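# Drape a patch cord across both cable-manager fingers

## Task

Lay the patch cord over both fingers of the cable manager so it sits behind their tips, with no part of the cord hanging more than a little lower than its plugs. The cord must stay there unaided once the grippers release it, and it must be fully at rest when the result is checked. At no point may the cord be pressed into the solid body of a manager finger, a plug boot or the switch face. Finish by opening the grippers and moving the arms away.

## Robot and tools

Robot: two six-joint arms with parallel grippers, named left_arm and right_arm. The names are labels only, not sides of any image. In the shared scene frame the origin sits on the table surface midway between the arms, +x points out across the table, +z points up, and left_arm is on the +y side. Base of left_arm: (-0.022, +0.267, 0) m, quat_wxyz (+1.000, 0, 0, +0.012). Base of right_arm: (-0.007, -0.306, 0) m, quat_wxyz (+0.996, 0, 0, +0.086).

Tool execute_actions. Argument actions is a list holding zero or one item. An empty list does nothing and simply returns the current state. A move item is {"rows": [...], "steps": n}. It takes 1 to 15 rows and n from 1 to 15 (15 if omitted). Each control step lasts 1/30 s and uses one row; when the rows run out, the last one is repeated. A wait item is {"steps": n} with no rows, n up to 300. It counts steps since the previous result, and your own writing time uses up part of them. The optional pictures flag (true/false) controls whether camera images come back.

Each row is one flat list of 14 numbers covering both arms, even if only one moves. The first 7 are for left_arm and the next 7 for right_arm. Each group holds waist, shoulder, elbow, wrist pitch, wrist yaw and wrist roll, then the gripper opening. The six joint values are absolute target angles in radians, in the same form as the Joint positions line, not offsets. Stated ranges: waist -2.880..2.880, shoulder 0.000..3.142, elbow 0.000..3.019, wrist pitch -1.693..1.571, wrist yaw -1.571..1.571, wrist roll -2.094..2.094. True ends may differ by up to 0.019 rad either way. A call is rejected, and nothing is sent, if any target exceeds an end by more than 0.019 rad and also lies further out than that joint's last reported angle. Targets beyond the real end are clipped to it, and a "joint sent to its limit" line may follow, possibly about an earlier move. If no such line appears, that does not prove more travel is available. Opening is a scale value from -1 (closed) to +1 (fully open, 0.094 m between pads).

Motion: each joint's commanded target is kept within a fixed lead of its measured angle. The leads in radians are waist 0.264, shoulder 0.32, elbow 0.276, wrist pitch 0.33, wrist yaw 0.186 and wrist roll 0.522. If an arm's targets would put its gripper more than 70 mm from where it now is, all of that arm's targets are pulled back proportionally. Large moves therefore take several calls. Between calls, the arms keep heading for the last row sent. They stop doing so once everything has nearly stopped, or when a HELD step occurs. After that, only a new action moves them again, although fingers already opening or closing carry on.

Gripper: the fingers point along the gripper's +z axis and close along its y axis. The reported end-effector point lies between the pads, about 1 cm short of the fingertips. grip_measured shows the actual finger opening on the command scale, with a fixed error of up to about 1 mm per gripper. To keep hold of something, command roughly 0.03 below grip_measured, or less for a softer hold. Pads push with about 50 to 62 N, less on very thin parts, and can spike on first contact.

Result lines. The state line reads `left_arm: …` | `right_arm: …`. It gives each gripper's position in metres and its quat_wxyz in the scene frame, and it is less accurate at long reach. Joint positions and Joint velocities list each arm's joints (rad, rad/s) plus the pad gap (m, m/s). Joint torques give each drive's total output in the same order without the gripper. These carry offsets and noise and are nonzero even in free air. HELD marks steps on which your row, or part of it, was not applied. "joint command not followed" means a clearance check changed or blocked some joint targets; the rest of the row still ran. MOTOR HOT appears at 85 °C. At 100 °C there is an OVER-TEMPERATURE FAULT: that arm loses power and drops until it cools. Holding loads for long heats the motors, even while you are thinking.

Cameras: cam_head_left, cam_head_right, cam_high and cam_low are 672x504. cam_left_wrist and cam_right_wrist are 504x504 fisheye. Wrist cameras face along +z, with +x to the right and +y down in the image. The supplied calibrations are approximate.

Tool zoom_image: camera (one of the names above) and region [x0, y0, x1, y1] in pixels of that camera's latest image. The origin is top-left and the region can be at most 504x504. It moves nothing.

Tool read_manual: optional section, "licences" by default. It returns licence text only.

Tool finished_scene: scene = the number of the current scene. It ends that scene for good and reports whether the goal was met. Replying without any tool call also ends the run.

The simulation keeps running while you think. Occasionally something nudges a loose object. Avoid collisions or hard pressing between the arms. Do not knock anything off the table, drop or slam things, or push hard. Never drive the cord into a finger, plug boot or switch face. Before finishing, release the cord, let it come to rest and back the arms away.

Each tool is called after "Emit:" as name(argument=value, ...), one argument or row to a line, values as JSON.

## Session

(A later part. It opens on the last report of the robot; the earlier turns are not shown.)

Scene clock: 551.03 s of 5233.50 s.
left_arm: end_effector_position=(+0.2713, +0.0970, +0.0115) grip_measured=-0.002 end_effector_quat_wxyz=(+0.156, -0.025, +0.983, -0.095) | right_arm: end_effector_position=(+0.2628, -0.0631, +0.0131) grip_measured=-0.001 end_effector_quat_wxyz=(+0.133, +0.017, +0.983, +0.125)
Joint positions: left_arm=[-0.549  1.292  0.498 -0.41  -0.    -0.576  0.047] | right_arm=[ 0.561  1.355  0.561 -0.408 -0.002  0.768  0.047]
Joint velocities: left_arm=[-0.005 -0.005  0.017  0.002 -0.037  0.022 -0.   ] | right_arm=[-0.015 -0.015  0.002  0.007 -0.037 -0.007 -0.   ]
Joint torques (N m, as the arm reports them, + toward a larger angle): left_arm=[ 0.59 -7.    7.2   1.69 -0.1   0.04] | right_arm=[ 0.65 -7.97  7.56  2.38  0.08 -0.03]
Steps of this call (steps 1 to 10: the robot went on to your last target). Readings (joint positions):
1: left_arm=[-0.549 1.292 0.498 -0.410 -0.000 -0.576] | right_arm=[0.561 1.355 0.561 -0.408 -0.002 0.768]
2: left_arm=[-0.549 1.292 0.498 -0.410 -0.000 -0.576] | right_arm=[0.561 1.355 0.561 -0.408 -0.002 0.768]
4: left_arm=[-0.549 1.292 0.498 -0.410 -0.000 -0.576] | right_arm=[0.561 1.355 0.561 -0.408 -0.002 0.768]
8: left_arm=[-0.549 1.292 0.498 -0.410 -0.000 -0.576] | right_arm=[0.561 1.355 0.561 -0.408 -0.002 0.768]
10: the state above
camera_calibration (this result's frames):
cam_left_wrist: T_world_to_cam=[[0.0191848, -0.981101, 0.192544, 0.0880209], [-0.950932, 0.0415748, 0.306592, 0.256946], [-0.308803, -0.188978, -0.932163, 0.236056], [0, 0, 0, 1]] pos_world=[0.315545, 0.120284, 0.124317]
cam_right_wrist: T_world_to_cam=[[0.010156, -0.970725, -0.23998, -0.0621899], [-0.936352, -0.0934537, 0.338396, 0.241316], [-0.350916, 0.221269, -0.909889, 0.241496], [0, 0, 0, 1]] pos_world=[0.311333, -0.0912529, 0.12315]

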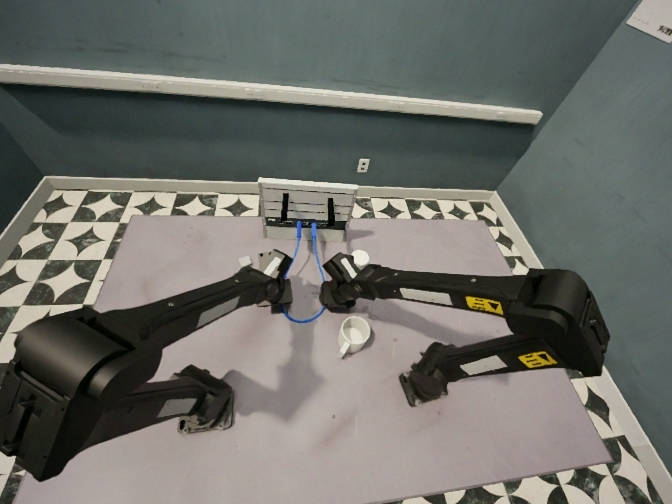

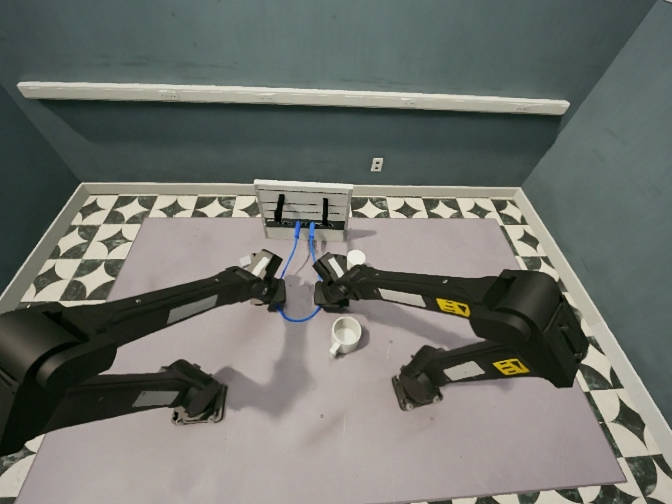

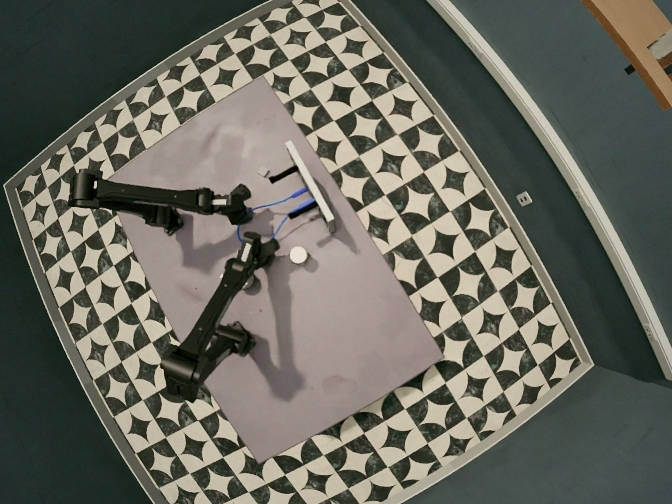

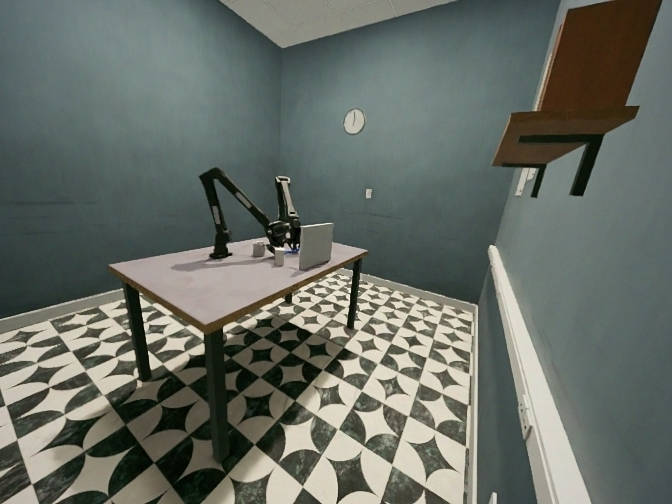

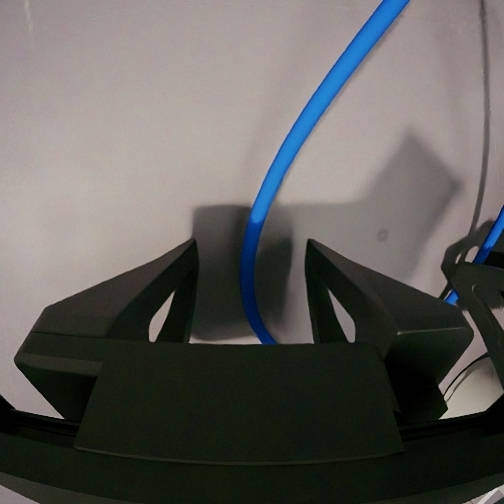

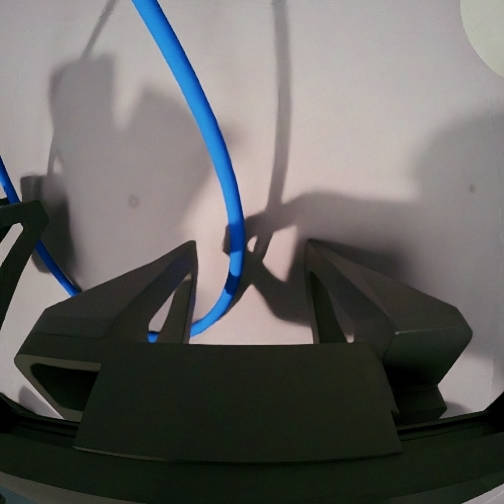

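Emit:
execute_actions(
  actions=[
    {"rows":[[-0.549,1.287,0.497,-0.392,0,-0.575,-0.94,0.561,1.35,0.558,-0.385,0,0.765,-0.94]],"steps":15},
  ],
  pictures=false,
)

Emit:
execute_actions(
  actions=[
    {"rows":[[-0.53,1.268,0.606,-0.52,0,-0.74,-0.94,0.51,1.324,0.66,-0.515,0,0.915,-0.94]],"steps":8},
  ],
  pictures=false,
)

Emit:
execute_actions(
  actions=[
    {"rows":[[-0.505,1.25,0.715,-0.65,0,-0.9,-0.94,0.467,1.298,0.77,-0.645,0,1.07,-0.94]],"steps":8},
  ],
  pictures=false,
)

Emit:
execute_actions(
  actions=[
    {"rows":[[-0.475,1.23,0.83,-0.78,0,-1.07,-0.94,0.425,1.27,0.88,-0.775,0,1.22,-0.94]],"steps":8},
  ],
  pictures=false,
)

Emit:
execute_actions(
  actions=[
    {"rows":[[-0.446,1.21,0.94,-0.915,0,-1.23,-0.94,0.382,1.24,0.985,-0.91,0,1.37,-0.94]],"steps":8},
  ],
  pictures=false,
)

Emit:
execute_actions(
  actions=[
    {"rows":[[-0.36,1.273,1.075,-1.045,0.167,-1.40,-0.94,0.294,1.297,1.115,-1.04,-0.167,1.53,-0.94]],"steps":8},
  ],
  pictures=false,
)

Emit:
execute_actions(
  actions=[
    {"rows":[[-0.275,1.337,1.21,-1.17,0.333,-1.58,-0.94,0.206,1.355,1.245,-1.17,-0.333,1.70,-0.94]],"steps":8},
  ],
  pictures=false,
)

Emit:
execute_actions(
  actions=[
    {"rows":[[-0.19,1.40,1.345,-1.30,0.5,-1.75,-0.94,0.118,1.412,1.375,-1.30,-0.5,1.86,-0.94]],"steps":15},
  ],
  pictures=false,
)

Emit:
execute_actions(
  actions=[
    {"rows":[[-0.18,1.43,1.37,-1.295,0.5,-1.74,-0.94,0.113,1.442,1.40,-1.297,-0.5,1.85,-0.94],[-0.18,1.43,1.37,-1.295,0.5,-1.74,-0.94,0.113,1.442,1.40,-1.297,-0.5,1.85,-0.94],[-0.18,1.43,1.37,-1.295,0.5,-1.74,-0.94,0.113,1.442,1.40,-1.297,-0.5,1.85,-0.94],[-0.18,1.43,1.37,-1.295,0.5,-1.74,-0.94,0.113,1.442,1.40,-1.297,-0.5,1.85,-0.94],[-0.18,1.43,1.37,-1.295,0.5,-1.74,-0.94,0.113,1.442,1.40,-1.297,-0.5,1.85,-0.94],[-0.175,1.46,1.403,-1.3,0.5,-1.73,-0.94,0.106,1.473,1.434,-1.302,-0.5,1.845,-0.94],[-0.175,1.46,1.403,-1.3,0.5,-1.73,-0.94,0.106,1.473,1.434,-1.302,-0.5,1.845,-0.94],[-0.175,1.46,1.403,-1.3,0.5,-1.73,-0.94,0.106,1.473,1.434,-1.302,-0.5,1.845,-0.94],[-0.175,1.46,1.403,-1.3,0.5,-1.73,-0.94,0.106,1.473,1.434,-1.302,-0.5,1.845,-0.94],[-0.175,1.46,1.403,-1.3,0.5,-1.73,-0.94,0.106,1.473,1.434,-1.302,-0.5,1.845,-0.94],[-0.17,1.49,1.436,-1.305,0.5,-1.72,-0.94,0.099,1.504,1.468,-1.307,-0.5,1.84,-0.94]],"steps":15},
  ],
  pictures=false,
)

Emit:
execute_actions(
  actions=[
    {"rows":[[-0.165,1.515,1.452,-1.30,0.5,-1.72,-0.94,0.094,1.53,1.482,-1.30,-0.5,1.835,-0.94],[-0.165,1.515,1.452,-1.30,0.5,-1.72,-0.94,0.094,1.53,1.482,-1.30,-0.5,1.835,-0.94],[-0.165,1.515,1.452,-1.30,0.5,-1.72,-0.94,0.094,1.53,1.482,-1.30,-0.5,1.835,-0.94],[-0.165,1.515,1.452,-1.30,0.5,-1.72,-0.94,0.094,1.53,1.482,-1.30,-0.5,1.835,-0.94],[-0.165,1.515,1.452,-1.30,0.5,-1.72,-0.94,0.094,1.53,1.482,-1.30,-0.5,1.835,-0.94],[-0.16,1.54,1.465,-1.28,0.5,-1.715,-0.94,0.09,1.557,1.492,-1.28,-0.5,1.83,-0.94]],"steps":15},
  ],
  pictures=false,
)

Emit:
execute_actions(
  actions=[
    {"rows":[[-0.205,1.53,1.395,-1.265,0.415,-1.755,-0.94,0.124,1.547,1.408,-1.265,-0.415,1.87,-0.94],[-0.205,1.53,1.395,-1.265,0.415,-1.755,-0.94,0.124,1.547,1.408,-1.265,-0.415,1.87,-0.94],[-0.205,1.53,1.395,-1.265,0.415,-1.755,-0.94,0.124,1.547,1.408,-1.265,-0.415,1.87,-0.94],[-0.205,1.53,1.395,-1.265,0.415,-1.755,-0.94,0.124,1.547,1.408,-1.265,-0.415,1.87,-0.94],[-0.205,1.53,1.395,-1.265,0.415,-1.755,-0.94,0.124,1.547,1.408,-1.265,-0.415,1.87,-0.94],[-0.225,1.52,1.38,-1.253,0.33,-1.775,-0.94,0.146,1.538,1.396,-1.253,-0.33,1.895,-0.94],[-0.225,1.52,1.38,-1.253,0.33,-1.775,-0.94,0.146,1.538,1.396,-1.253,-0.33,1.895,-0.94],[-0.225,1.52,1.38,-1.253,0.33,-1.775,-0.94,0.146,1.538,1.396,-1.253,-0.33,1.895,-0.94],[-0.225,1.52,1.38,-1.253,0.33,-1.775,-0.94,0.146,1.538,1.396,-1.253,-0.33,1.895,-0.94],[-0.225,1.52,1.38,-1.253,0.33,-1.775,-0.94,0.146,1.538,1.396,-1.253,-0.33,1.895,-0.94],[-0.244,1.51,1.365,-1.241,0.25,-1.795,-0.94,0.167,1.528,1.383,-1.241,-0.25,1.918,-0.94]],"steps":15},
  ],
  pictures=false,
)

Emit:
execute_actions(
  actions=[
    {"steps":20},
  ],
)

Emit:
zoom_image(
  camera="cam_head_left",
  region=[250, 170, 370, 260],
)

Scene clock: 617.13 s of 5233.50 s.
left_arm: end_effector_position=(+0.2713, +0.0970, +0.0115) grip_measured=-0.916 end_effector_quat_wxyz=(+0.156, -0.025, +0.983, -0.095) | right_arm: end_effector_position=(+0.2628, -0.0631, +0.0131) grip_measured=-0.919 end_effector_quat_wxyz=(+0.133, +0.017, +0.983, +0.125)
Joint positions: left_arm=[-0.549  1.292  0.498 -0.41  -0.    -0.576  0.004] | right_arm=[ 0.561  1.355  0.561 -0.408 -0.002  0.768  0.004]
Joint velocities: left_arm=[-0.015  0.005  0.007 -0.002 -0.037 -0.022  0.   ] | right_arm=[ 0.024 -0.005 -0.002  0.022 -0.022 -0.11  -0.001]
Joint torques (N m, as the arm reports them, + toward a larger angle): left_arm=[-0.42 -6.8   7.29  1.69 -0.1   0.05] | right_arm=[ 0.93 -8.51  7.6   2.41  0.08  0.01]
Steps of this call (steps 1 to 15: the robot went on to your last target; steps 16 to 90: nothing new was sent; then 62.60 s passed at rest; steps 91 to 105: all 15 steps of this action). Readings (joint positions):
91: left_arm=[-0.549 1.292 0.498 -0.410 -0.000 -0.576] | right_arm=[0.561 1.355 0.561 -0.408 -0.002 0.768]
92: left_arm=[-0.549 1.292 0.498 -0.410 -0.000 -0.576] | right_arm=[0.561 1.355 0.561 -0.408 -0.002 0.768]
94: left_arm=[-0.549 1.292 0.498 -0.410 -0.000 -0.576] | right_arm=[0.561 1.355 0.561 -0.408 -0.002 0.768]
98: left_arm=[-0.549 1.292 0.498 -0.410 -0.000 -0.576] | right_arm=[0.561 1.355 0.561 -0.408 -0.002 0.768]
105: the state above

Scene clock: 617.40 s of 5233.50 s.
left_arm: end_effector_position=(+0.2867, +0.0903, +0.0369) grip_measured=-0.916 end_effector_quat_wxyz=(+0.150, -0.090, +0.979, -0.105) | right_arm: end_effector_position=(+0.2778, -0.0754, +0.0268) grip_measured=-0.919 end_effector_quat_wxyz=(+0.120, +0.099, +0.981, +0.119)
Joint positions: left_arm=[-0.544  1.271  0.571 -0.502 -0.    -0.703  0.004] | right_arm=[ 0.509  1.34   0.605 -0.497 -0.001  0.882  0.004]
Joint velocities: left_arm=[-0.005 -0.073  0.037 -0.017  0.037 -0.183  0.001] | right_arm=[ 0.005 -0.054  0.007 -0.022  0.022  0.183  0.001]
Joint torques (N m, as the arm reports them, + toward a larger angle): left_arm=[-0.03 -7.42 10.23  0.23 -0.11 -0.01] | right_arm=[ 1.11 -9.32 12.8   0.73  0.06  0.17]
Steps of this call (steps 1 to 8: all 8 steps of this action). Readings (joint positions):
1: left_arm=[-0.549 1.291 0.507 -0.433 -0.000 -0.601] | right_arm=[0.558 1.354 0.566 -0.429 -0.002 0.791]
2: left_arm=[-0.548 1.290 0.521 -0.464 -0.000 -0.627] | right_arm=[0.549 1.353 0.576 -0.457 -0.002 0.814]
4: left_arm=[-0.545 1.284 0.548 -0.493 -0.000 -0.664] | right_arm=[0.525 1.349 0.592 -0.486 -0.002 0.847]
8: the state above

Scene clock: 617.67 s of 5233.50 s.
left_arm: end_effector_position=(+0.3109, +0.0892, +0.0750) grip_measured=-0.916 end_effector_quat_wxyz=(+0.143, -0.180, +0.967, -0.114) | right_arm: end_effector_position=(+0.3066, -0.0727, +0.0675) grip_measured=-0.919 end_effector_quat_wxyz=(+0.116, +0.189, +0.967, +0.128)
Joint positions: left_arm=[-0.514  1.253  0.681 -0.631 -0.    -0.858  0.004] | right_arm=[ 0.468  1.316  0.717 -0.625 -0.001  1.028  0.004]
Joint velocities: left_arm=[-0.005 -0.093  0.081 -0.022  0.022 -0.154  0.   ] | right_arm=[-0.005 -0.142  0.173  0.002 -0.022  0.33  -0.   ]
Joint torques (N m, as the arm reports them, + toward a larger angle): left_arm=[ 1.8  -6.7  10.64  0.34 -0.16 -0.04] | right_arm=[ -0.21 -10.02  12.64   0.59   0.08   0.12]
Steps of this call (steps 1 to 8: all 8 steps of this action). Readings (joint positions):
1: left_arm=[-0.542 1.269 0.585 -0.536 -0.000 -0.735] | right_arm=[0.507 1.338 0.616 -0.525 -0.002 0.909]
2: left_arm=[-0.537 1.269 0.604 -0.581 -0.000 -0.766] | right_arm=[0.501 1.338 0.632 -0.566 -0.002 0.936]
4: left_arm=[-0.525 1.266 0.642 -0.622 -0.000 -0.811] | right_arm=[0.484 1.333 0.667 -0.610 -0.002 0.980]
8: the state above

Scene clock: 617.93 s of 5233.50 s.
left_arm: end_effector_position=(+0.3325, +0.0915, +0.1199) grip_measured=-0.916 end_effector_quat_wxyz=(+0.137, -0.274, +0.944, -0.126) | right_arm: end_effector_position=(+0.3314, -0.0767, +0.1152) grip_measured=-0.919 end_effector_quat_wxyz=(+0.114, +0.282, +0.942, +0.140)
Joint positions: left_arm=[-0.484  1.231  0.795 -0.761  0.    -1.025  0.004] | right_arm=[ 0.425  1.281  0.827 -0.754 -0.001  1.177  0.004]
Joint velocities: left_arm=[-0.005 -0.103  0.056 -0.017 -0.007 -0.212  0.   ] | right_arm=[-0.015 -0.122  0.095 -0.022  0.081  0.183  0.   ]
Joint torques (N m, as the arm reports them, + toward a larger angle): left_arm=[ 0.3  -7.   11.57  0.24 -0.13 -0.02] | right_arm=[ 0.13 -9.65 13.78  0.56  0.07  0.11]
Steps of this call (steps 1 to 8: all 8 steps of this action). Readings (joint positions):
1: left_arm=[-0.513 1.251 0.696 -0.665 0.000 -0.892] | right_arm=[0.466 1.311 0.731 -0.651 -0.002 1.055]
2: left_arm=[-0.508 1.250 0.717 -0.710 0.000 -0.926] | right_arm=[0.460 1.308 0.750 -0.692 -0.002 1.084]
4: left_arm=[-0.495 1.246 0.756 -0.751 0.000 -0.975] | right_arm=[0.442 1.300 0.787 -0.739 -0.002 1.130]
8: the state above

Scene clock: 618.20 s of 5233.50 s.
left_arm: end_effector_position=(+0.3449, +0.0982, +0.1638) grip_measured=-0.916 end_effector_quat_wxyz=(+0.126, -0.362, +0.914, -0.132) | right_arm: end_effector_position=(+0.3462, -0.0882, +0.1588) grip_measured=-0.919 end_effector_quat_wxyz=(+0.104, +0.371, +0.911, +0.143)
Joint positions: left_arm=[-0.455  1.209  0.902 -0.896  0.    -1.185  0.004] | right_arm=[ 0.381  1.252  0.926 -0.89  -0.001  1.328  0.004]
Joint velocities: left_arm=[-0.005 -0.093  0.051 -0.007 -0.007 -0.286 -0.   ] | right_arm=[-0.005 -0.132  0.11  -0.037 -0.051  0.212 -0.   ]
Joint torques (N m, as the arm reports them, + toward a larger angle): left_arm=[ 0.24 -6.94 11.8   0.22 -0.16 -0.07] | right_arm=[ 0.38 -9.32 14.58  0.6   0.06  0.12]
Steps of this call (steps 1 to 8: all 8 steps of this action). Readings (joint positions):
1: left_arm=[-0.482 1.229 0.809 -0.795 0.000 -1.058] | right_arm=[0.422 1.277 0.839 -0.783 -0.001 1.206]
2: left_arm=[-0.478 1.228 0.829 -0.842 0.000 -1.091] | right_arm=[0.416 1.276 0.857 -0.827 -0.001 1.236]
4: left_arm=[-0.466 1.224 0.867 -0.885 0.000 -1.138] | right_arm=[0.399 1.270 0.890 -0.875 -0.001 1.281]
8: the state above

Scene clock: 618.47 s of 5233.50 s.
left_arm: end_effector_position=(+0.3671, +0.1025, +0.1945) grip_measured=-0.916 end_effector_quat_wxyz=(+0.046, -0.469, +0.865, -0.171) | right_arm: end_effector_position=(+0.3683, -0.0909, +0.1982) grip_measured=-0.919 end_effector_quat_wxyz=(+0.026, +0.472, +0.863, +0.181)
Joint positions: left_arm=[-0.358  1.266  1.038 -1.024  0.161 -1.354  0.004] | right_arm=[ 0.285  1.285  1.063 -1.018 -0.163  1.485  0.004]
Joint velocities: left_arm=[ 0.024 -0.005 -0.012 -0.081 -0.007 -0.227  0.   ] | right_arm=[-0.044  0.005  0.051 -0.042 -0.007  0.242 -0.001]
Joint torques (N m, as the arm reports them, + toward a larger angle): left_arm=[-0.73 -8.15 12.24  0.33  0.1  -0.01] | right_arm=[ 1.87 -9.86 14.68  0.45 -0.21  0.09]
Steps of this call (steps 1 to 8: all 8 steps of this action). Readings (joint positions):
1: left_arm=[-0.445 1.213 0.920 -0.930 0.087 -1.221] | right_arm=[0.371 1.253 0.944 -0.922 -0.088 1.360]
2: left_arm=[-0.431 1.226 0.949 -0.977 0.138 -1.255] | right_arm=[0.357 1.261 0.970 -0.968 -0.139 1.392]
4: left_arm=[-0.396 1.253 1.003 -1.015 0.160 -1.303] | right_arm=[0.321 1.277 1.021 -1.008 -0.162 1.439]
8: the state above

Scene clock: 618.73 s of 5233.50 s.
left_arm: end_effector_position=(+0.3862, +0.1047, +0.2232) grip_measured=-0.916 end_effector_quat_wxyz=(-0.047, -0.567, +0.797, -0.200) | right_arm: end_effector_position=(+0.3857, -0.0946, +0.2243) grip_measured=-0.919 end_effector_quat_wxyz=(-0.070, +0.568, +0.796, +0.195)
Joint positions: left_arm=[-0.276  1.333  1.169 -1.15   0.329 -1.531  0.004] | right_arm=[ 0.198  1.349  1.186 -1.147 -0.329  1.654  0.004]
Joint velocities: left_arm=[ 0.054 -0.015  0.007 -0.085 -0.066 -0.271  0.001] | right_arm=[-0.044 -0.005  0.002 -0.056 -0.037  0.242 -0.   ]
Joint torques (N m, as the arm reports them, + toward a larger angle): left_arm=[-0.22 -9.05 12.66  0.23  0.18  0.03] | right_arm=[  1.13 -10.53  15.62   0.34  -0.31   0.13]
Steps of this call (steps 1 to 8: all 8 steps of this action). Readings (joint positions):
1: left_arm=[-0.348 1.273 1.054 -1.058 0.249 -1.390] | right_arm=[0.275 1.292 1.078 -1.050 -0.251 1.520]
2: left_arm=[-0.337 1.289 1.082 -1.104 0.302 -1.427] | right_arm=[0.263 1.305 1.103 -1.097 -0.304 1.555]
4: left_arm=[-0.308 1.319 1.136 -1.141 0.326 -1.478] | right_arm=[0.232 1.333 1.152 -1.137 -0.327 1.604]
8: the state above

Scene clock: 619.23 s of 5233.50 s.
left_arm: end_effector_position=(+0.4023, +0.1091, +0.2488) grip_measured=-0.916 end_effector_quat_wxyz=(+0.153, +0.664, -0.702, +0.209) | right_arm: end_effector_position=(+0.4023, -0.0999, +0.2577) grip_measured=-0.920 end_effector_quat_wxyz=(-0.170, +0.660, +0.704, +0.200)
Joint positions: left_arm=[-0.198  1.409  1.292 -1.285  0.498 -1.731  0.004] | right_arm=[ 0.116  1.409  1.313 -1.283 -0.498  1.842  0.004]
Joint velocities: left_arm=[ 0.005 -0.005  0.002  0.002 -0.051  0.007  0.   ] | right_arm=[ 0.005  0.005 -0.002 -0.017 -0.022 -0.022 -0.001]
Joint torques (N m, as the arm reports them, + toward a larger angle): left_arm=[  0.18 -10.99  13.46   0.08   0.2   -0.07] | right_arm=[  0.47 -11.3   15.79   0.13  -0.35   0.17]
Steps of this call (steps 1 to 15: all 15 steps of this action). Readings (joint positions):
1: left_arm=[-0.265 1.340 1.185 -1.184 0.416 -1.567] | right_arm=[0.188 1.355 1.200 -1.180 -0.417 1.687]
2: left_arm=[-0.255 1.357 1.214 -1.232 0.470 -1.602] | right_arm=[0.176 1.369 1.226 -1.227 -0.470 1.720]
4: left_arm=[-0.227 1.386 1.269 -1.268 0.494 -1.652] | right_arm=[0.146 1.394 1.279 -1.267 -0.495 1.767]
8: left_arm=[-0.198 1.407 1.292 -1.279 0.497 -1.703] | right_arm=[0.112 1.408 1.313 -1.276 -0.496 1.815]
15: the state above

Scene clock: 619.73 s of 5233.50 s.
left_arm: end_effector_position=(+0.4320, +0.1075, +0.2502) grip_measured=-0.916 end_effector_quat_wxyz=(+0.152, +0.666, -0.699, +0.209) | right_arm: end_effector_position=(+0.4321, -0.0949, +0.2535) grip_measured=-0.920 end_effector_quat_wxyz=(-0.172, +0.664, +0.701, +0.195)
Joint positions: left_arm=[-0.19   1.484  1.375 -1.293  0.499 -1.731  0.004] | right_arm=[ 0.108  1.494  1.393 -1.292 -0.498  1.842  0.004]
Joint velocities: left_arm=[ 0.024  0.093  0.051 -0.017  0.081  0.051  0.   ] | right_arm=[-0.054  0.093  0.11  -0.002  0.037  0.022  0.001]
Joint torques (N m, as the arm reports them, + toward a larger angle): left_arm=[  0.75 -11.73  13.79   0.09   0.22   0.17] | right_arm=[  0.29 -13.41  16.24   0.28  -0.33   0.07]
Steps of this call (steps 1 to 15: all 15 steps of this action). Readings (joint positions):
1: left_arm=[-0.198 1.410 1.294 -1.285 0.498 -1.731] | right_arm=[0.116 1.411 1.314 -1.283 -0.498 1.842]
2: left_arm=[-0.198 1.414 1.297 -1.285 0.499 -1.731] | right_arm=[0.116 1.414 1.316 -1.283 -0.498 1.842]
4: left_arm=[-0.198 1.422 1.304 -1.285 0.499 -1.731] | right_arm=[0.116 1.424 1.322 -1.283 -0.498 1.842]
8: left_arm=[-0.197 1.444 1.329 -1.289 0.499 -1.731] | right_arm=[0.116 1.452 1.344 -1.287 -0.498 1.842]
15: the state above

Scene clock: 620.23 s of 5233.50 s.
left_arm: end_effector_position=(+0.4484, +0.1119, +0.2407) grip_measured=-0.916 end_effector_quat_wxyz=(+0.155, +0.672, -0.695, +0.204) | right_arm: end_effector_position=(+0.4471, -0.0963, +0.2377) grip_measured=-0.920 end_effector_quat_wxyz=(-0.179, +0.671, +0.696, +0.183)
Joint positions: left_arm=[-0.176  1.534  1.407 -1.293  0.499 -1.726  0.004] | right_arm=[ 0.097  1.551  1.419 -1.292 -0.498  1.841  0.004]
Joint velocities: left_arm=[ 0.005  0.005  0.032 -0.007  0.007 -0.066 -0.001] | right_arm=[-0.005 -0.024 -0.027 -0.002 -0.022  0.022 -0.   ]
Joint torques (N m, as the arm reports them, + toward a larger angle): left_arm=[  1.36 -12.45  13.56   1.06   0.22   0.07] | right_arm=[ -0.04 -13.7   16.58   1.39  -0.37  -0.05]
Steps of this call (steps 1 to 15: all 15 steps of this action). Readings (joint positions):
1: left_arm=[-0.189 1.489 1.378 -1.293 0.499 -1.731] | right_arm=[0.106 1.498 1.397 -1.292 -0.498 1.842]
2: left_arm=[-0.188 1.494 1.382 -1.293 0.499 -1.731] | right_arm=[0.105 1.502 1.401 -1.292 -0.498 1.842]
4: left_arm=[-0.185 1.504 1.390 -1.293 0.499 -1.731] | right_arm=[0.102 1.512 1.408 -1.292 -0.498 1.842]
8: left_arm=[-0.180 1.522 1.401 -1.293 0.499 -1.729] | right_arm=[0.099 1.531 1.416 -1.292 -0.498 1.841]
15: the state above

Scene clock: 620.73 s of 5233.50 s.
left_arm: end_effector_position=(+0.4455, +0.1236, +0.2167) grip_measured=-0.916 end_effector_quat_wxyz=(+0.064, +0.691, -0.708, +0.135) | right_arm: end_effector_position=(+0.4464, -0.1035, +0.2134) grip_measured=-0.920 end_effector_quat_wxyz=(-0.081, +0.690, +0.709, +0.122)
Joint positions: left_arm=[-0.233  1.523  1.371 -1.261  0.256 -1.775  0.004] | right_arm=[ 0.162  1.549  1.393 -1.264 -0.254  1.897  0.004]
Joint velocities: left_arm=[-0.073 -0.034 -0.022  0.007  0.007 -0.154  0.001] | right_arm=[ 0.073 -0.015 -0.061  0.002  0.066  0.051 -0.001]
Joint torques (N m, as the arm reports them, + toward a larger angle): left_arm=[ -0.4  -13.59   8.85   1.27  -0.18  -0.07] | right_arm=[  0.44 -15.65   9.49   1.92  -0.1    0.14]
Steps of this call (steps 1 to 15: all 15 steps of this action). Readings (joint positions):
1: left_arm=[-0.178 1.534 1.406 -1.291 0.458 -1.730] | right_arm=[0.100 1.551 1.419 -1.291 -0.456 1.844]
2: left_arm=[-0.181 1.534 1.405 -1.288 0.433 -1.733] | right_arm=[0.103 1.551 1.419 -1.289 -0.431 1.847]
4: left_arm=[-0.187 1.534 1.401 -1.284 0.421 -1.737] | right_arm=[0.110 1.551 1.417 -1.287 -0.419 1.852]
8: left_arm=[-0.206 1.531 1.390 -1.274 0.340 -1.751] | right_arm=[0.132 1.551 1.411 -1.277 -0.338 1.868]
15: the state above

Scene clock: 621.40 s of 5233.50 s.
left_arm: end_effector_position=(+0.4453, +0.1225, +0.2181) grip_measured=-0.916 end_effector_quat_wxyz=(+0.063, +0.693, -0.705, +0.136) | right_arm: end_effector_position=(+0.4456, -0.1026, +0.2129) grip_measured=-0.920 end_effector_quat_wxyz=(-0.081, +0.693, +0.706, +0.121)
Joint positions: left_arm=[-0.235  1.52   1.371 -1.259  0.254 -1.785  0.004] | right_arm=[ 0.165  1.549  1.392 -1.264 -0.252  1.908  0.004]
Joint velocities: left_arm=[ 0.005 -0.005 -0.007  0.002 -0.051 -0.081 -0.   ] | right_arm=[-0.005 -0.005 -0.002 -0.002 -0.066 -0.051  0.001]
Joint torques (N m, as the arm reports them, + toward a larger angle): left_arm=[ -0.83 -13.11   8.73   1.17  -0.15  -0.02] | right_arm=[  0.09 -15.56   9.31   1.87  -0.05   0.19]
Steps of this call (steps 1 to 20: the robot went on to your last target). Readings (joint positions):
1: left_arm=[-0.234 1.523 1.371 -1.260 0.255 -1.777] | right_arm=[0.164 1.549 1.392 -1.264 -0.253 1.899]
2: left_arm=[-0.235 1.522 1.371 -1.260 0.255 -1.779] | right_arm=[0.165 1.549 1.392 -1.264 -0.253 1.901]
4: left_arm=[-0.235 1.521 1.371 -1.259 0.254 -1.781] | right_arm=[0.165 1.549 1.392 -1.264 -0.252 1.903]
8: left_arm=[-0.235 1.520 1.371 -1.259 0.254 -1.783] | right_arm=[0.165 1.549 1.392 -1.264 -0.252 1.906]
20: the state above
camera_calibration (this result's frames):
cam_left_wrist: T_world_to_cam=[[0.994657, -0.00433956, 0.103143, -0.464666], [-0.0842202, -0.611907, 0.786433, -0.0524999], [0.0597009, -0.790918, -0.609003, 0.326379], [0, 0, 0, 1]] pos_world=[0.438277, 0.223998, 0.28798]
cam_right_wrist: T_world_to_cam=[[-0.998205, -0.0252123, -0.0543178, 0.452381], [-0.0584129, 0.609752, 0.790437, -0.0741474], [0.0131916, 0.792191, -0.61013, 0.328664], [0, 0, 0, 1]] pos_world=[0.442902, -0.203748, 0.283709]

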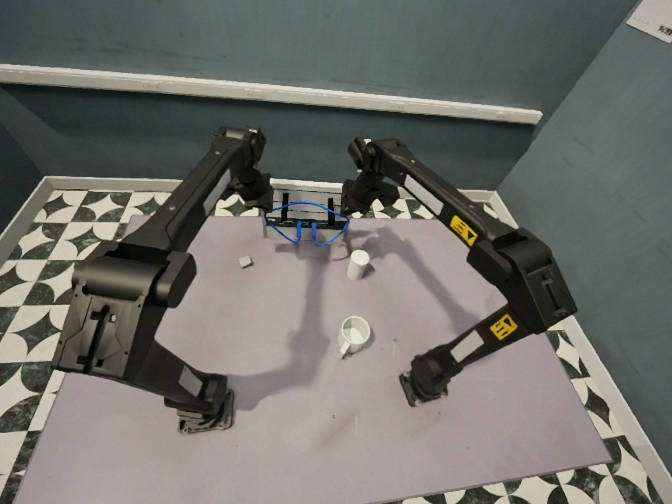

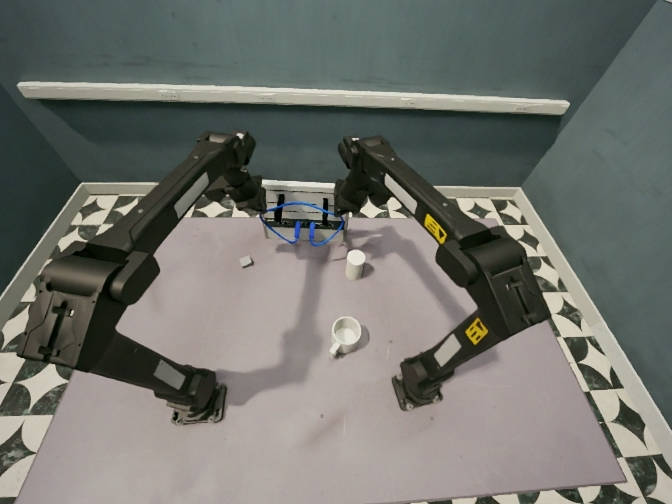

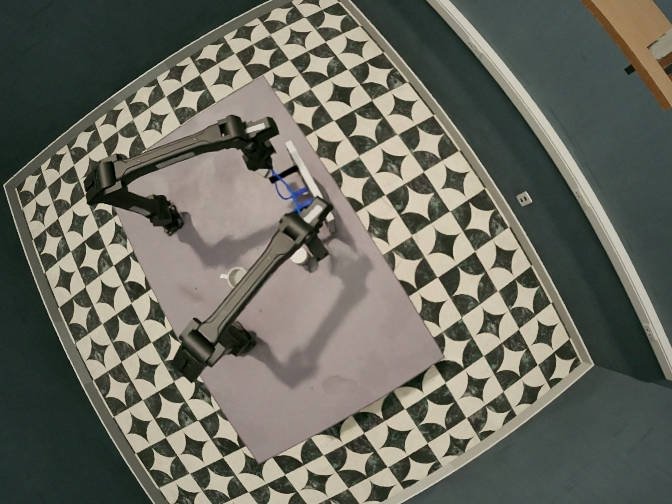

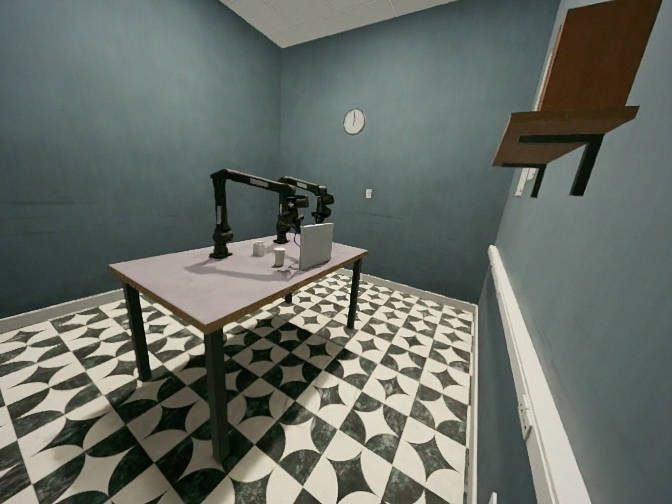

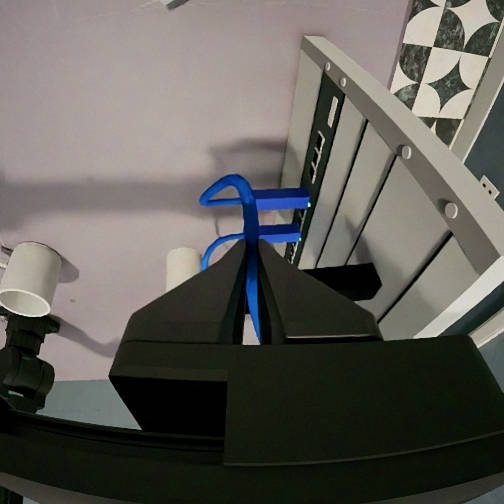

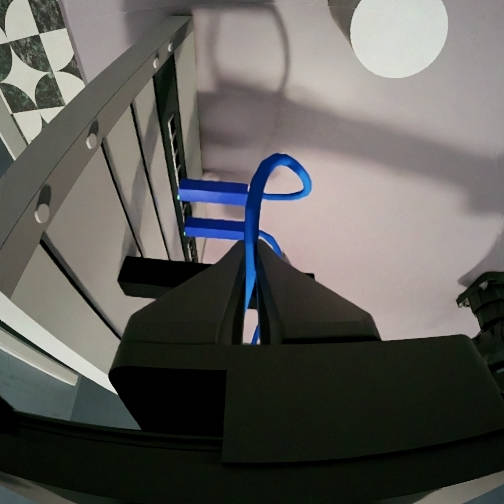

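Region (250, 170, 370, 260) of cam_head_left's 672x504 image, scaled by 4.200, with more detail than that image has; it fills the top 378 rows of this view, and the rest is white.

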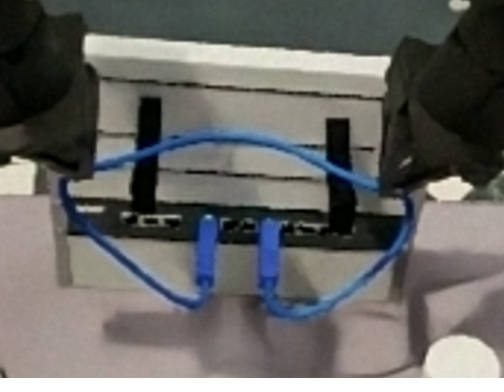

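Emit:
execute_actions(
  actions=[
    {"rows":[[-0.24,1.52,1.335,-1.21,0.25,-1.79,-0.94,0.165,1.549,1.355,-1.215,-0.25,1.91,-0.94],[-0.24,1.52,1.335,-1.21,0.25,-1.79,-0.88,0.165,1.549,1.355,-1.215,-0.25,1.91,-0.88]],"steps":15},
  ],
  pictures=false,
)

Emit:
execute_actions(
  actions=[
    {"steps":30},
  ],
)

Emit:
zoom_image(
  camera="cam_head_left",
  region=[250, 170, 370, 260],
)

Scene clock: 632.63 s of 5233.50 s.
left_arm: end_effector_position=(+0.4436, +0.1229, +0.2074) grip_measured=-0.880 end_effector_quat_wxyz=(+0.062, +0.693, -0.705, +0.137) | right_arm: end_effector_position=(+0.4440, -0.1031, +0.2028) grip_measured=-0.880 end_effector_quat_wxyz=(-0.081, +0.693, +0.706, +0.122)
Joint positions: left_arm=[-0.235  1.518  1.34  -1.227  0.254 -1.785  0.006] | right_arm=[ 0.165  1.549  1.364 -1.236 -0.252  1.908  0.006]
Joint velocities: left_arm=[ 0.005 -0.005 -0.017  0.002 -0.007  0.125 -0.001] | right_arm=[-0.005  0.005 -0.012 -0.017 -0.066  0.007  0.001]
Joint torques (N m, as the arm reports them, + toward a larger angle): left_arm=[ -0.62 -12.2    8.66   1.22  -0.14   0.  ] | right_arm=[  0.81 -13.74   9.49   1.79  -0.06   0.1 ]
Steps of this call (steps 1 to 15: the robot went on to your last target; steps 16 to 150: nothing new was sent; then 5.73 s passed at rest; steps 151 to 165: all 15 steps of this action). Readings (joint positions):
151: left_arm=[-0.235 1.520 1.366 -1.251 0.254 -1.785] | right_arm=[0.165 1.549 1.388 -1.257 -0.252 1.908]
152: left_arm=[-0.235 1.518 1.359 -1.240 0.254 -1.785] | right_arm=[0.165 1.549 1.382 -1.248 -0.252 1.908]
154: left_arm=[-0.235 1.518 1.348 -1.231 0.254 -1.785] | right_arm=[0.165 1.549 1.371 -1.239 -0.252 1.908]
158: left_arm=[-0.235 1.518 1.340 -1.229 0.254 -1.785] | right_arm=[0.165 1.549 1.364 -1.237 -0.252 1.908]
165: the state above

Scene clock: 633.63 s of 5233.50 s.
left_arm: end_effector_position=(+0.4436, +0.1229, +0.2074) grip_measured=-0.880 end_effector_quat_wxyz=(+0.062, +0.693, -0.705, +0.137) | right_arm: end_effector_position=(+0.4440, -0.1031, +0.2028) grip_measured=-0.880 end_effector_quat_wxyz=(-0.081, +0.693, +0.706, +0.122)
Joint positions: left_arm=[-0.235  1.518  1.34  -1.227  0.254 -1.785  0.006] | right_arm=[ 0.165  1.549  1.364 -1.236 -0.252  1.908  0.006]
Joint velocities: left_arm=[-0.015 -0.005 -0.002 -0.007  0.037 -0.051  0.   ] | right_arm=[-0.005 -0.005 -0.007  0.017 -0.081 -0.066  0.001]
Joint torques (N m, as the arm reports them, + toward a larger angle): left_arm=[ -0.44 -12.38   8.69   1.25  -0.15  -0.01] | right_arm=[  0.68 -13.43   9.22   1.68  -0.03   0.05]
Steps of this call (steps 1 to 15: the robot went on to your last target; steps 16 to 30: nothing new was sent). Readings (joint positions):
1: left_arm=[-0.235 1.518 1.340 -1.227 0.254 -1.785] | right_arm=[0.165 1.549 1.364 -1.236 -0.252 1.908]
2: left_arm=[-0.235 1.518 1.340 -1.227 0.254 -1.785] | right_arm=[0.165 1.549 1.364 -1.236 -0.252 1.908]
4: left_arm=[-0.235 1.518 1.340 -1.227 0.254 -1.785] | right_arm=[0.165 1.549 1.364 -1.236 -0.252 1.908]
8: left_arm=[-0.235 1.518 1.340 -1.227 0.254 -1.785] | right_arm=[0.165 1.549 1.364 -1.236 -0.252 1.908]
30: the state above
All arms were judged still, so your last target was given up. Only a new action makes them travel on or press farther. Fingers that are still opening or closing keep moving.
camera_calibration (this result's frames):
cam_left_wrist: T_world_to_cam=[[0.994358, -0.00390643, 0.106007, -0.462312], [-0.0862607, -0.611404, 0.786603, -0.0431828], [0.0617405, -0.791309, -0.608292, 0.319256], [0, 0, 0, 1]] pos_world=[0.436267, 0.224422, 0.277177]
cam_right_wrist: T_world_to_cam=[[-0.998141, -0.0248188, -0.0556606, 0.450512], [-0.0592434, 0.609358, 0.790679, -0.065642], [0.0142935, 0.792507, -0.609696, 0.322424], [0, 0, 0, 1]] pos_world=[0.441178, -0.204342, 0.273558]

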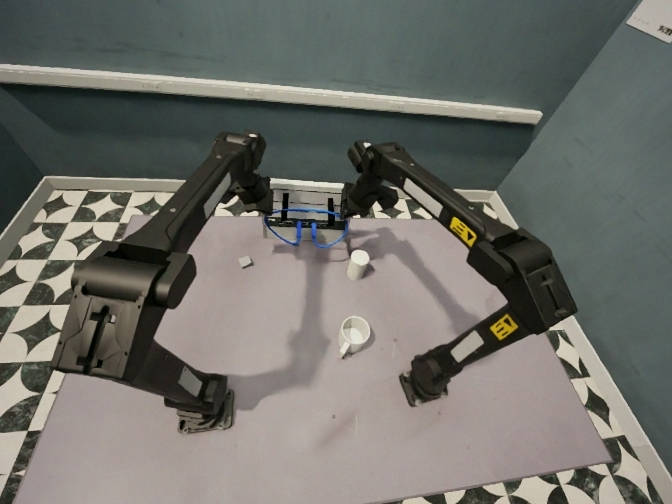

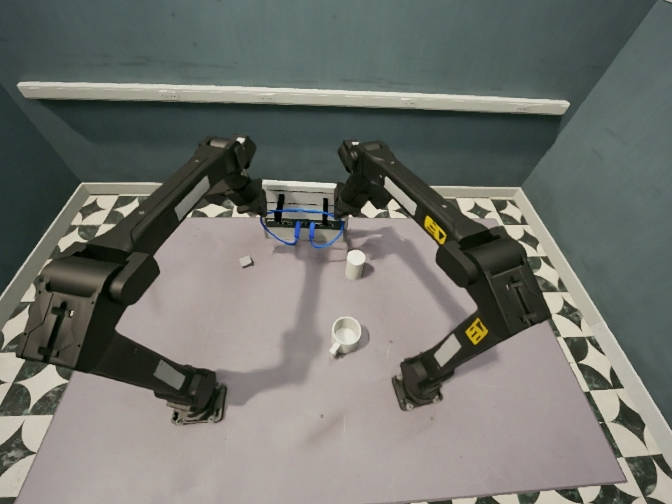

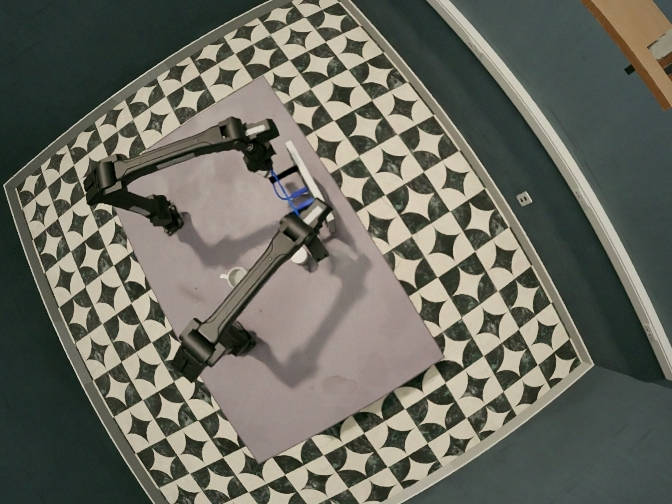

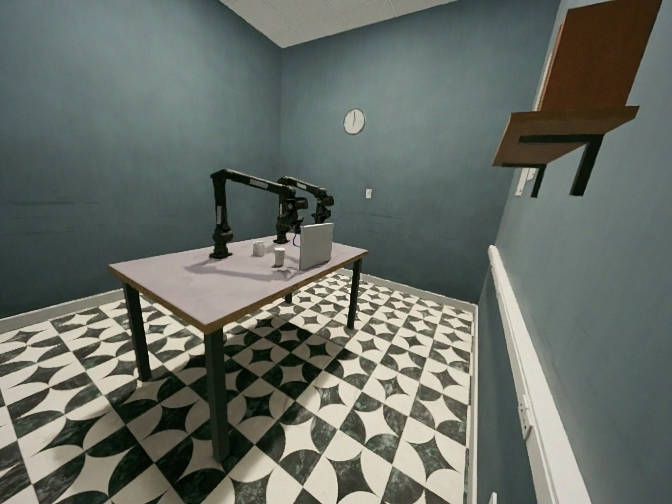

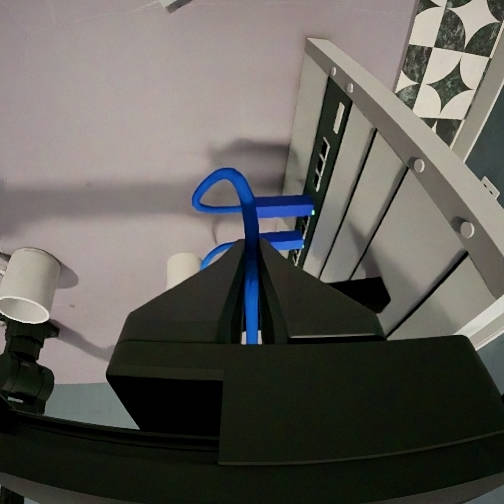

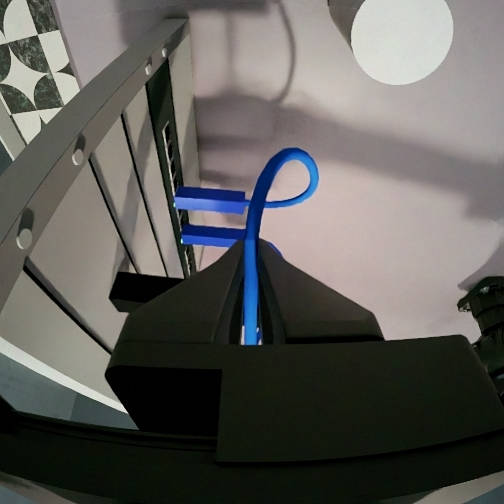

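Region (250, 170, 370, 260) of cam_head_left's 672x504 image, scaled by 4.200, with more detail than that image has; it fills the top 378 rows of this view, and the rest is white.

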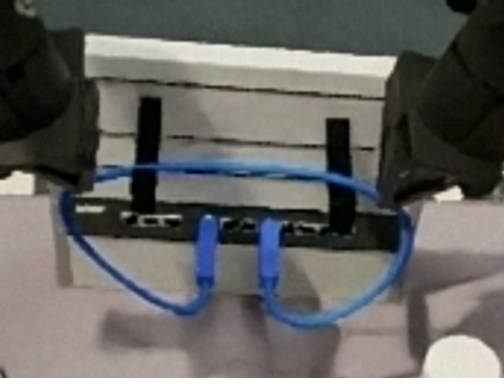

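Settled flat. Open gradually.

Emit:
execute_actions(
  actions=[
    {"rows":[[-0.24,1.52,1.335,-1.21,0.25,-1.79,-0.86,0.165,1.549,1.355,-1.215,-0.25,1.91,-0.86],[-0.24,1.52,1.335,-1.21,0.25,-1.79,-0.86,0.165,1.549,1.355,-1.215,-0.25,1.91,-0.86],[-0.24,1.52,1.335,-1.21,0.25,-1.79,-0.84,0.165,1.549,1.355,-1.215,-0.25,1.91,-0.84],[-0.24,1.52,1.335,-1.21,0.25,-1.79,-0.84,0.165,1.549,1.355,-1.215,-0.25,1.91,-0.84],[-0.24,1.52,1.335,-1.21,0.25,-1.79,-0.82,0.165,1.549,1.355,-1.215,-0.25,1.91,-0.82],[-0.24,1.52,1.335,-1.21,0.25,-1.79,-0.82,0.165,1.549,1.355,-1.215,-0.25,1.91,-0.82],[-0.24,1.52,1.335,-1.21,0.25,-1.79,-0.80,0.165,1.549,1.355,-1.215,-0.25,1.91,-0.80],[-0.24,1.52,1.335,-1.21,0.25,-1.79,-0.80,0.165,1.549,1.355,-1.215,-0.25,1.91,-0.80],[-0.24,1.52,1.335,-1.21,0.25,-1.79,-0.78,0.165,1.549,1.355,-1.215,-0.25,1.91,-0.78],[-0.24,1.52,1.335,-1.21,0.25,-1.79,-0.78,0.165,1.549,1.355,-1.215,-0.25,1.91,-0.78],[-0.24,1.52,1.335,-1.21,0.25,-1.79,-0.76,0.165,1.549,1.355,-1.215,-0.25,1.91,-0.76],[-0.24,1.52,1.335,-1.21,0.25,-1.79,-0.76,0.165,1.549,1.355,-1.215,-0.25,1.91,-0.76],[-0.24,1.52,1.335,-1.21,0.25,-1.79,-0.74,0.165,1.549,1.355,-1.215,-0.25,1.91,-0.74],[-0.24,1.52,1.335,-1.21,0.25,-1.79,-0.74,0.165,1.549,1.355,-1.215,-0.25,1.91,-0.74],[-0.24,1.52,1.335,-1.21,0.25,-1.79,-0.72,0.165,1.549,1.355,-1.215,-0.25,1.91,-0.72]],"steps":15},
  ],
  pictures=false,
)

Emit:
execute_actions(
  actions=[
    {"steps":20},
  ],
)

Emit:
zoom_image(
  camera="cam_head_left",
  region=[250, 170, 370, 260],
)

Scene clock: 649.73 s of 5233.50 s.
left_arm: end_effector_position=(+0.4436, +0.1231, +0.2073) grip_measured=-0.729 end_effector_quat_wxyz=(+0.061, +0.693, -0.705, +0.137) | right_arm: end_effector_position=(+0.4440, -0.1031, +0.2028) grip_measured=-0.728 end_effector_quat_wxyz=(-0.081, +0.693, +0.706, +0.122)
Joint positions: left_arm=[-0.235  1.518  1.34  -1.227  0.253 -1.785  0.013] | right_arm=[ 0.165  1.549  1.364 -1.236 -0.252  1.908  0.013]
Joint velocities: left_arm=[-0.005 -0.015 -0.017 -0.017 -0.037 -0.022  0.014] | right_arm=[-0.015 -0.015  0.002  0.012 -0.022 -0.037  0.014]
Joint torques (N m, as the arm reports them, + toward a larger angle): left_arm=[ -0.76 -11.96   8.68   1.2   -0.11   0.  ] | right_arm=[  0.61 -14.19   9.34   1.66  -0.03   0.07]
Steps of this call (steps 1 to 90: nothing new was sent; then 12.60 s passed at rest; steps 91 to 105: all 15 steps of this action). Readings (joint positions):
91: left_arm=[-0.235 1.518 1.340 -1.227 0.254 -1.785] | right_arm=[0.165 1.549 1.364 -1.236 -0.252 1.908]
92: left_arm=[-0.235 1.518 1.340 -1.227 0.254 -1.785] | right_arm=[0.165 1.549 1.364 -1.236 -0.252 1.908]
94: left_arm=[-0.235 1.518 1.340 -1.227 0.253 -1.785] | right_arm=[0.165 1.549 1.364 -1.236 -0.252 1.908]
98: left_arm=[-0.235 1.518 1.340 -1.227 0.253 -1.785] | right_arm=[0.165 1.549 1.364 -1.236 -0.252 1.908]
105: the state above

Scene clock: 650.40 s of 5233.50 s.
left_arm: end_effector_position=(+0.4436, +0.1231, +0.2073) grip_measured=-0.722 end_effector_quat_wxyz=(+0.061, +0.693, -0.705, +0.137) | right_arm: end_effector_position=(+0.4440, -0.1031, +0.2028) grip_measured=-0.722 end_effector_quat_wxyz=(-0.081, +0.693, +0.706, +0.122)
Joint positions: left_arm=[-0.235  1.518  1.34  -1.227  0.253 -1.785  0.013] | right_arm=[ 0.165  1.549  1.364 -1.236 -0.252  1.908  0.013]
Joint velocities: left_arm=[ 0.005 -0.005 -0.012  0.002  0.051 -0.051  0.   ] | right_arm=[ 0.005 -0.005 -0.022  0.002 -0.037 -0.022 -0.001]
Joint torques (N m, as the arm reports them, + toward a larger angle): left_arm=[ -0.6  -12.13   8.76   1.19  -0.11   0.  ] | right_arm=[  0.66 -13.4    9.16   1.76  -0.05   0.01]
Steps of this call (steps 1 to 15: the robot went on to your last target; steps 16 to 20: nothing new was sent). Readings (joint positions):
1: left_arm=[-0.235 1.518 1.340 -1.227 0.253 -1.785] | right_arm=[0.165 1.549 1.364 -1.236 -0.252 1.908]
2: left_arm=[-0.235 1.518 1.340 -1.227 0.253 -1.785] | right_arm=[0.165 1.549 1.364 -1.236 -0.252 1.908]
4: left_arm=[-0.235 1.518 1.340 -1.227 0.253 -1.785] | right_arm=[0.165 1.549 1.364 -1.236 -0.252 1.908]
8: left_arm=[-0.235 1.518 1.340 -1.227 0.253 -1.785] | right_arm=[0.165 1.549 1.364 -1.236 -0.252 1.908]
20: the state above
All arms were judged still, so your last target was given up. Only a new action makes them travel on or press farther. Fingers that are still opening or closing keep moving.
camera_calibration (this result's frames):
cam_left_wrist: T_world_to_cam=[[0.994333, -0.00383605, 0.106238, -0.462399], [-0.0863312, -0.612289, 0.785907, -0.0427432], [0.0620335, -0.790625, -0.60915, 0.319333], [0, 0, 0, 1]] pos_world=[0.43628, 0.224528, 0.277238]
cam_right_wrist: T_world_to_cam=[[-0.998141, -0.0248188, -0.0556606, 0.450512], [-0.0592434, 0.609358, 0.790679, -0.065642], [0.0142935, 0.792507, -0.609696, 0.322424], [0, 0, 0, 1]] pos_world=[0.441178, -0.204342, 0.273558]

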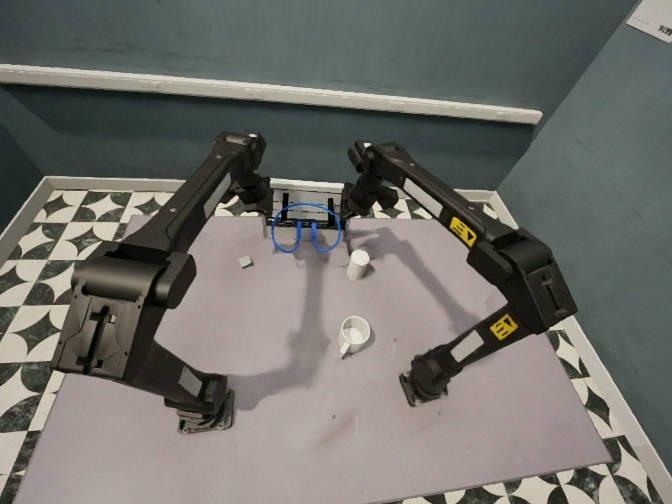

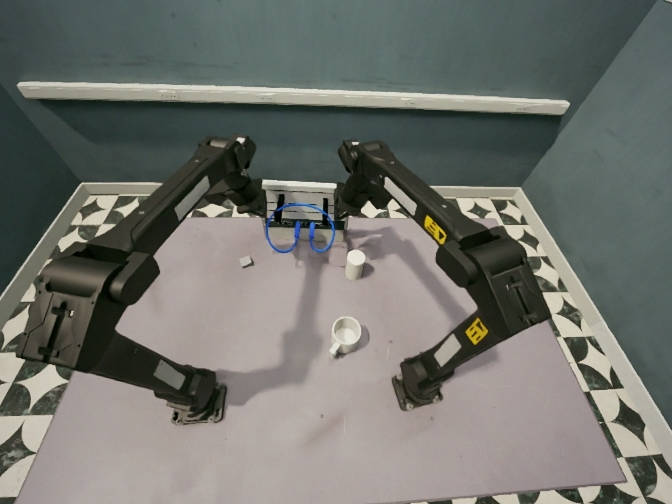

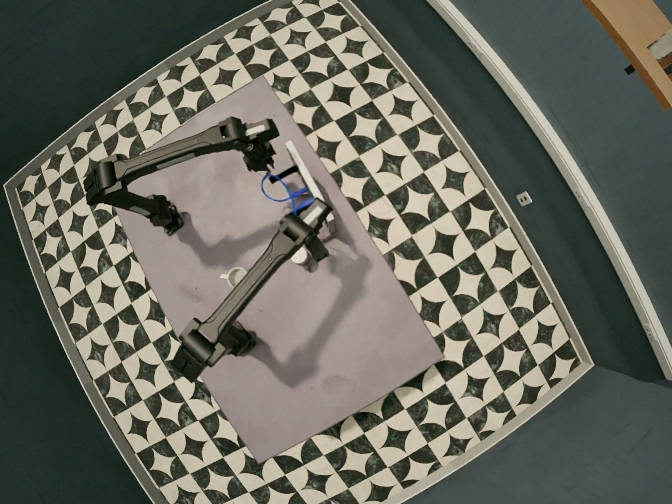

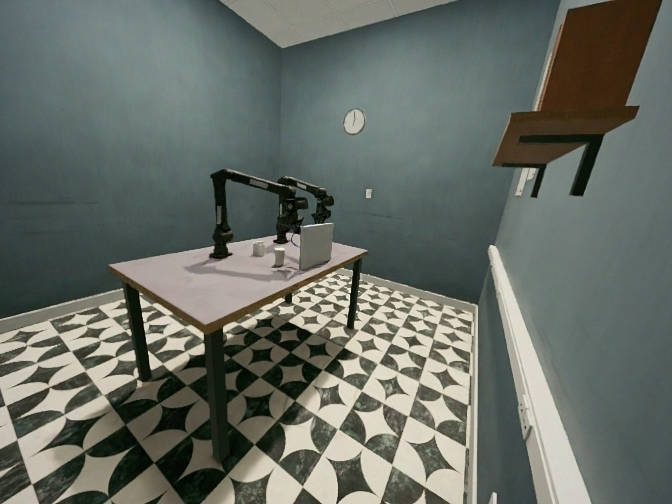

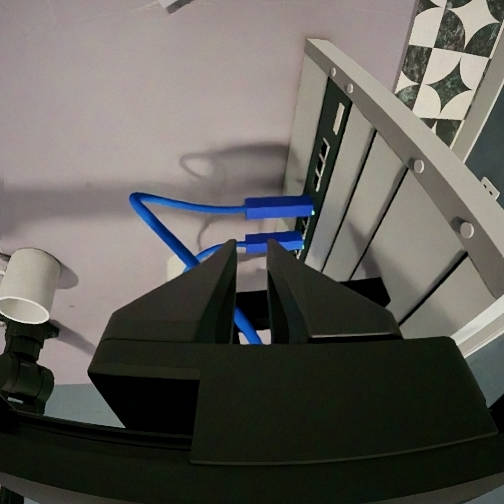

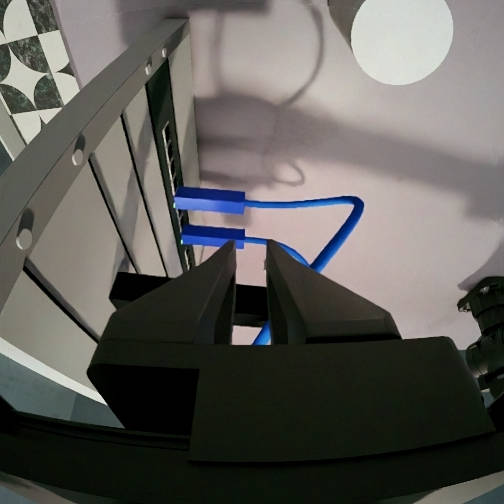

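Region (250, 170, 370, 260) of cam_head_left's 672x504 image, scaled by 4.200, with more detail than that image has; it fills the top 378 rows of this view, and the rest is white.

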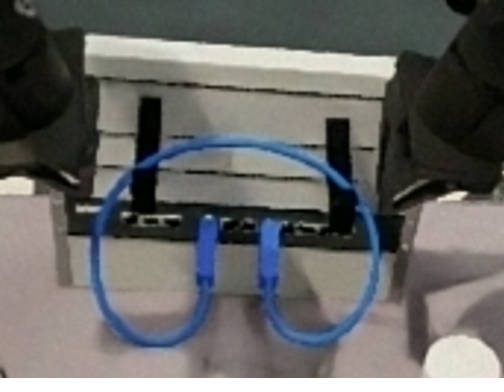

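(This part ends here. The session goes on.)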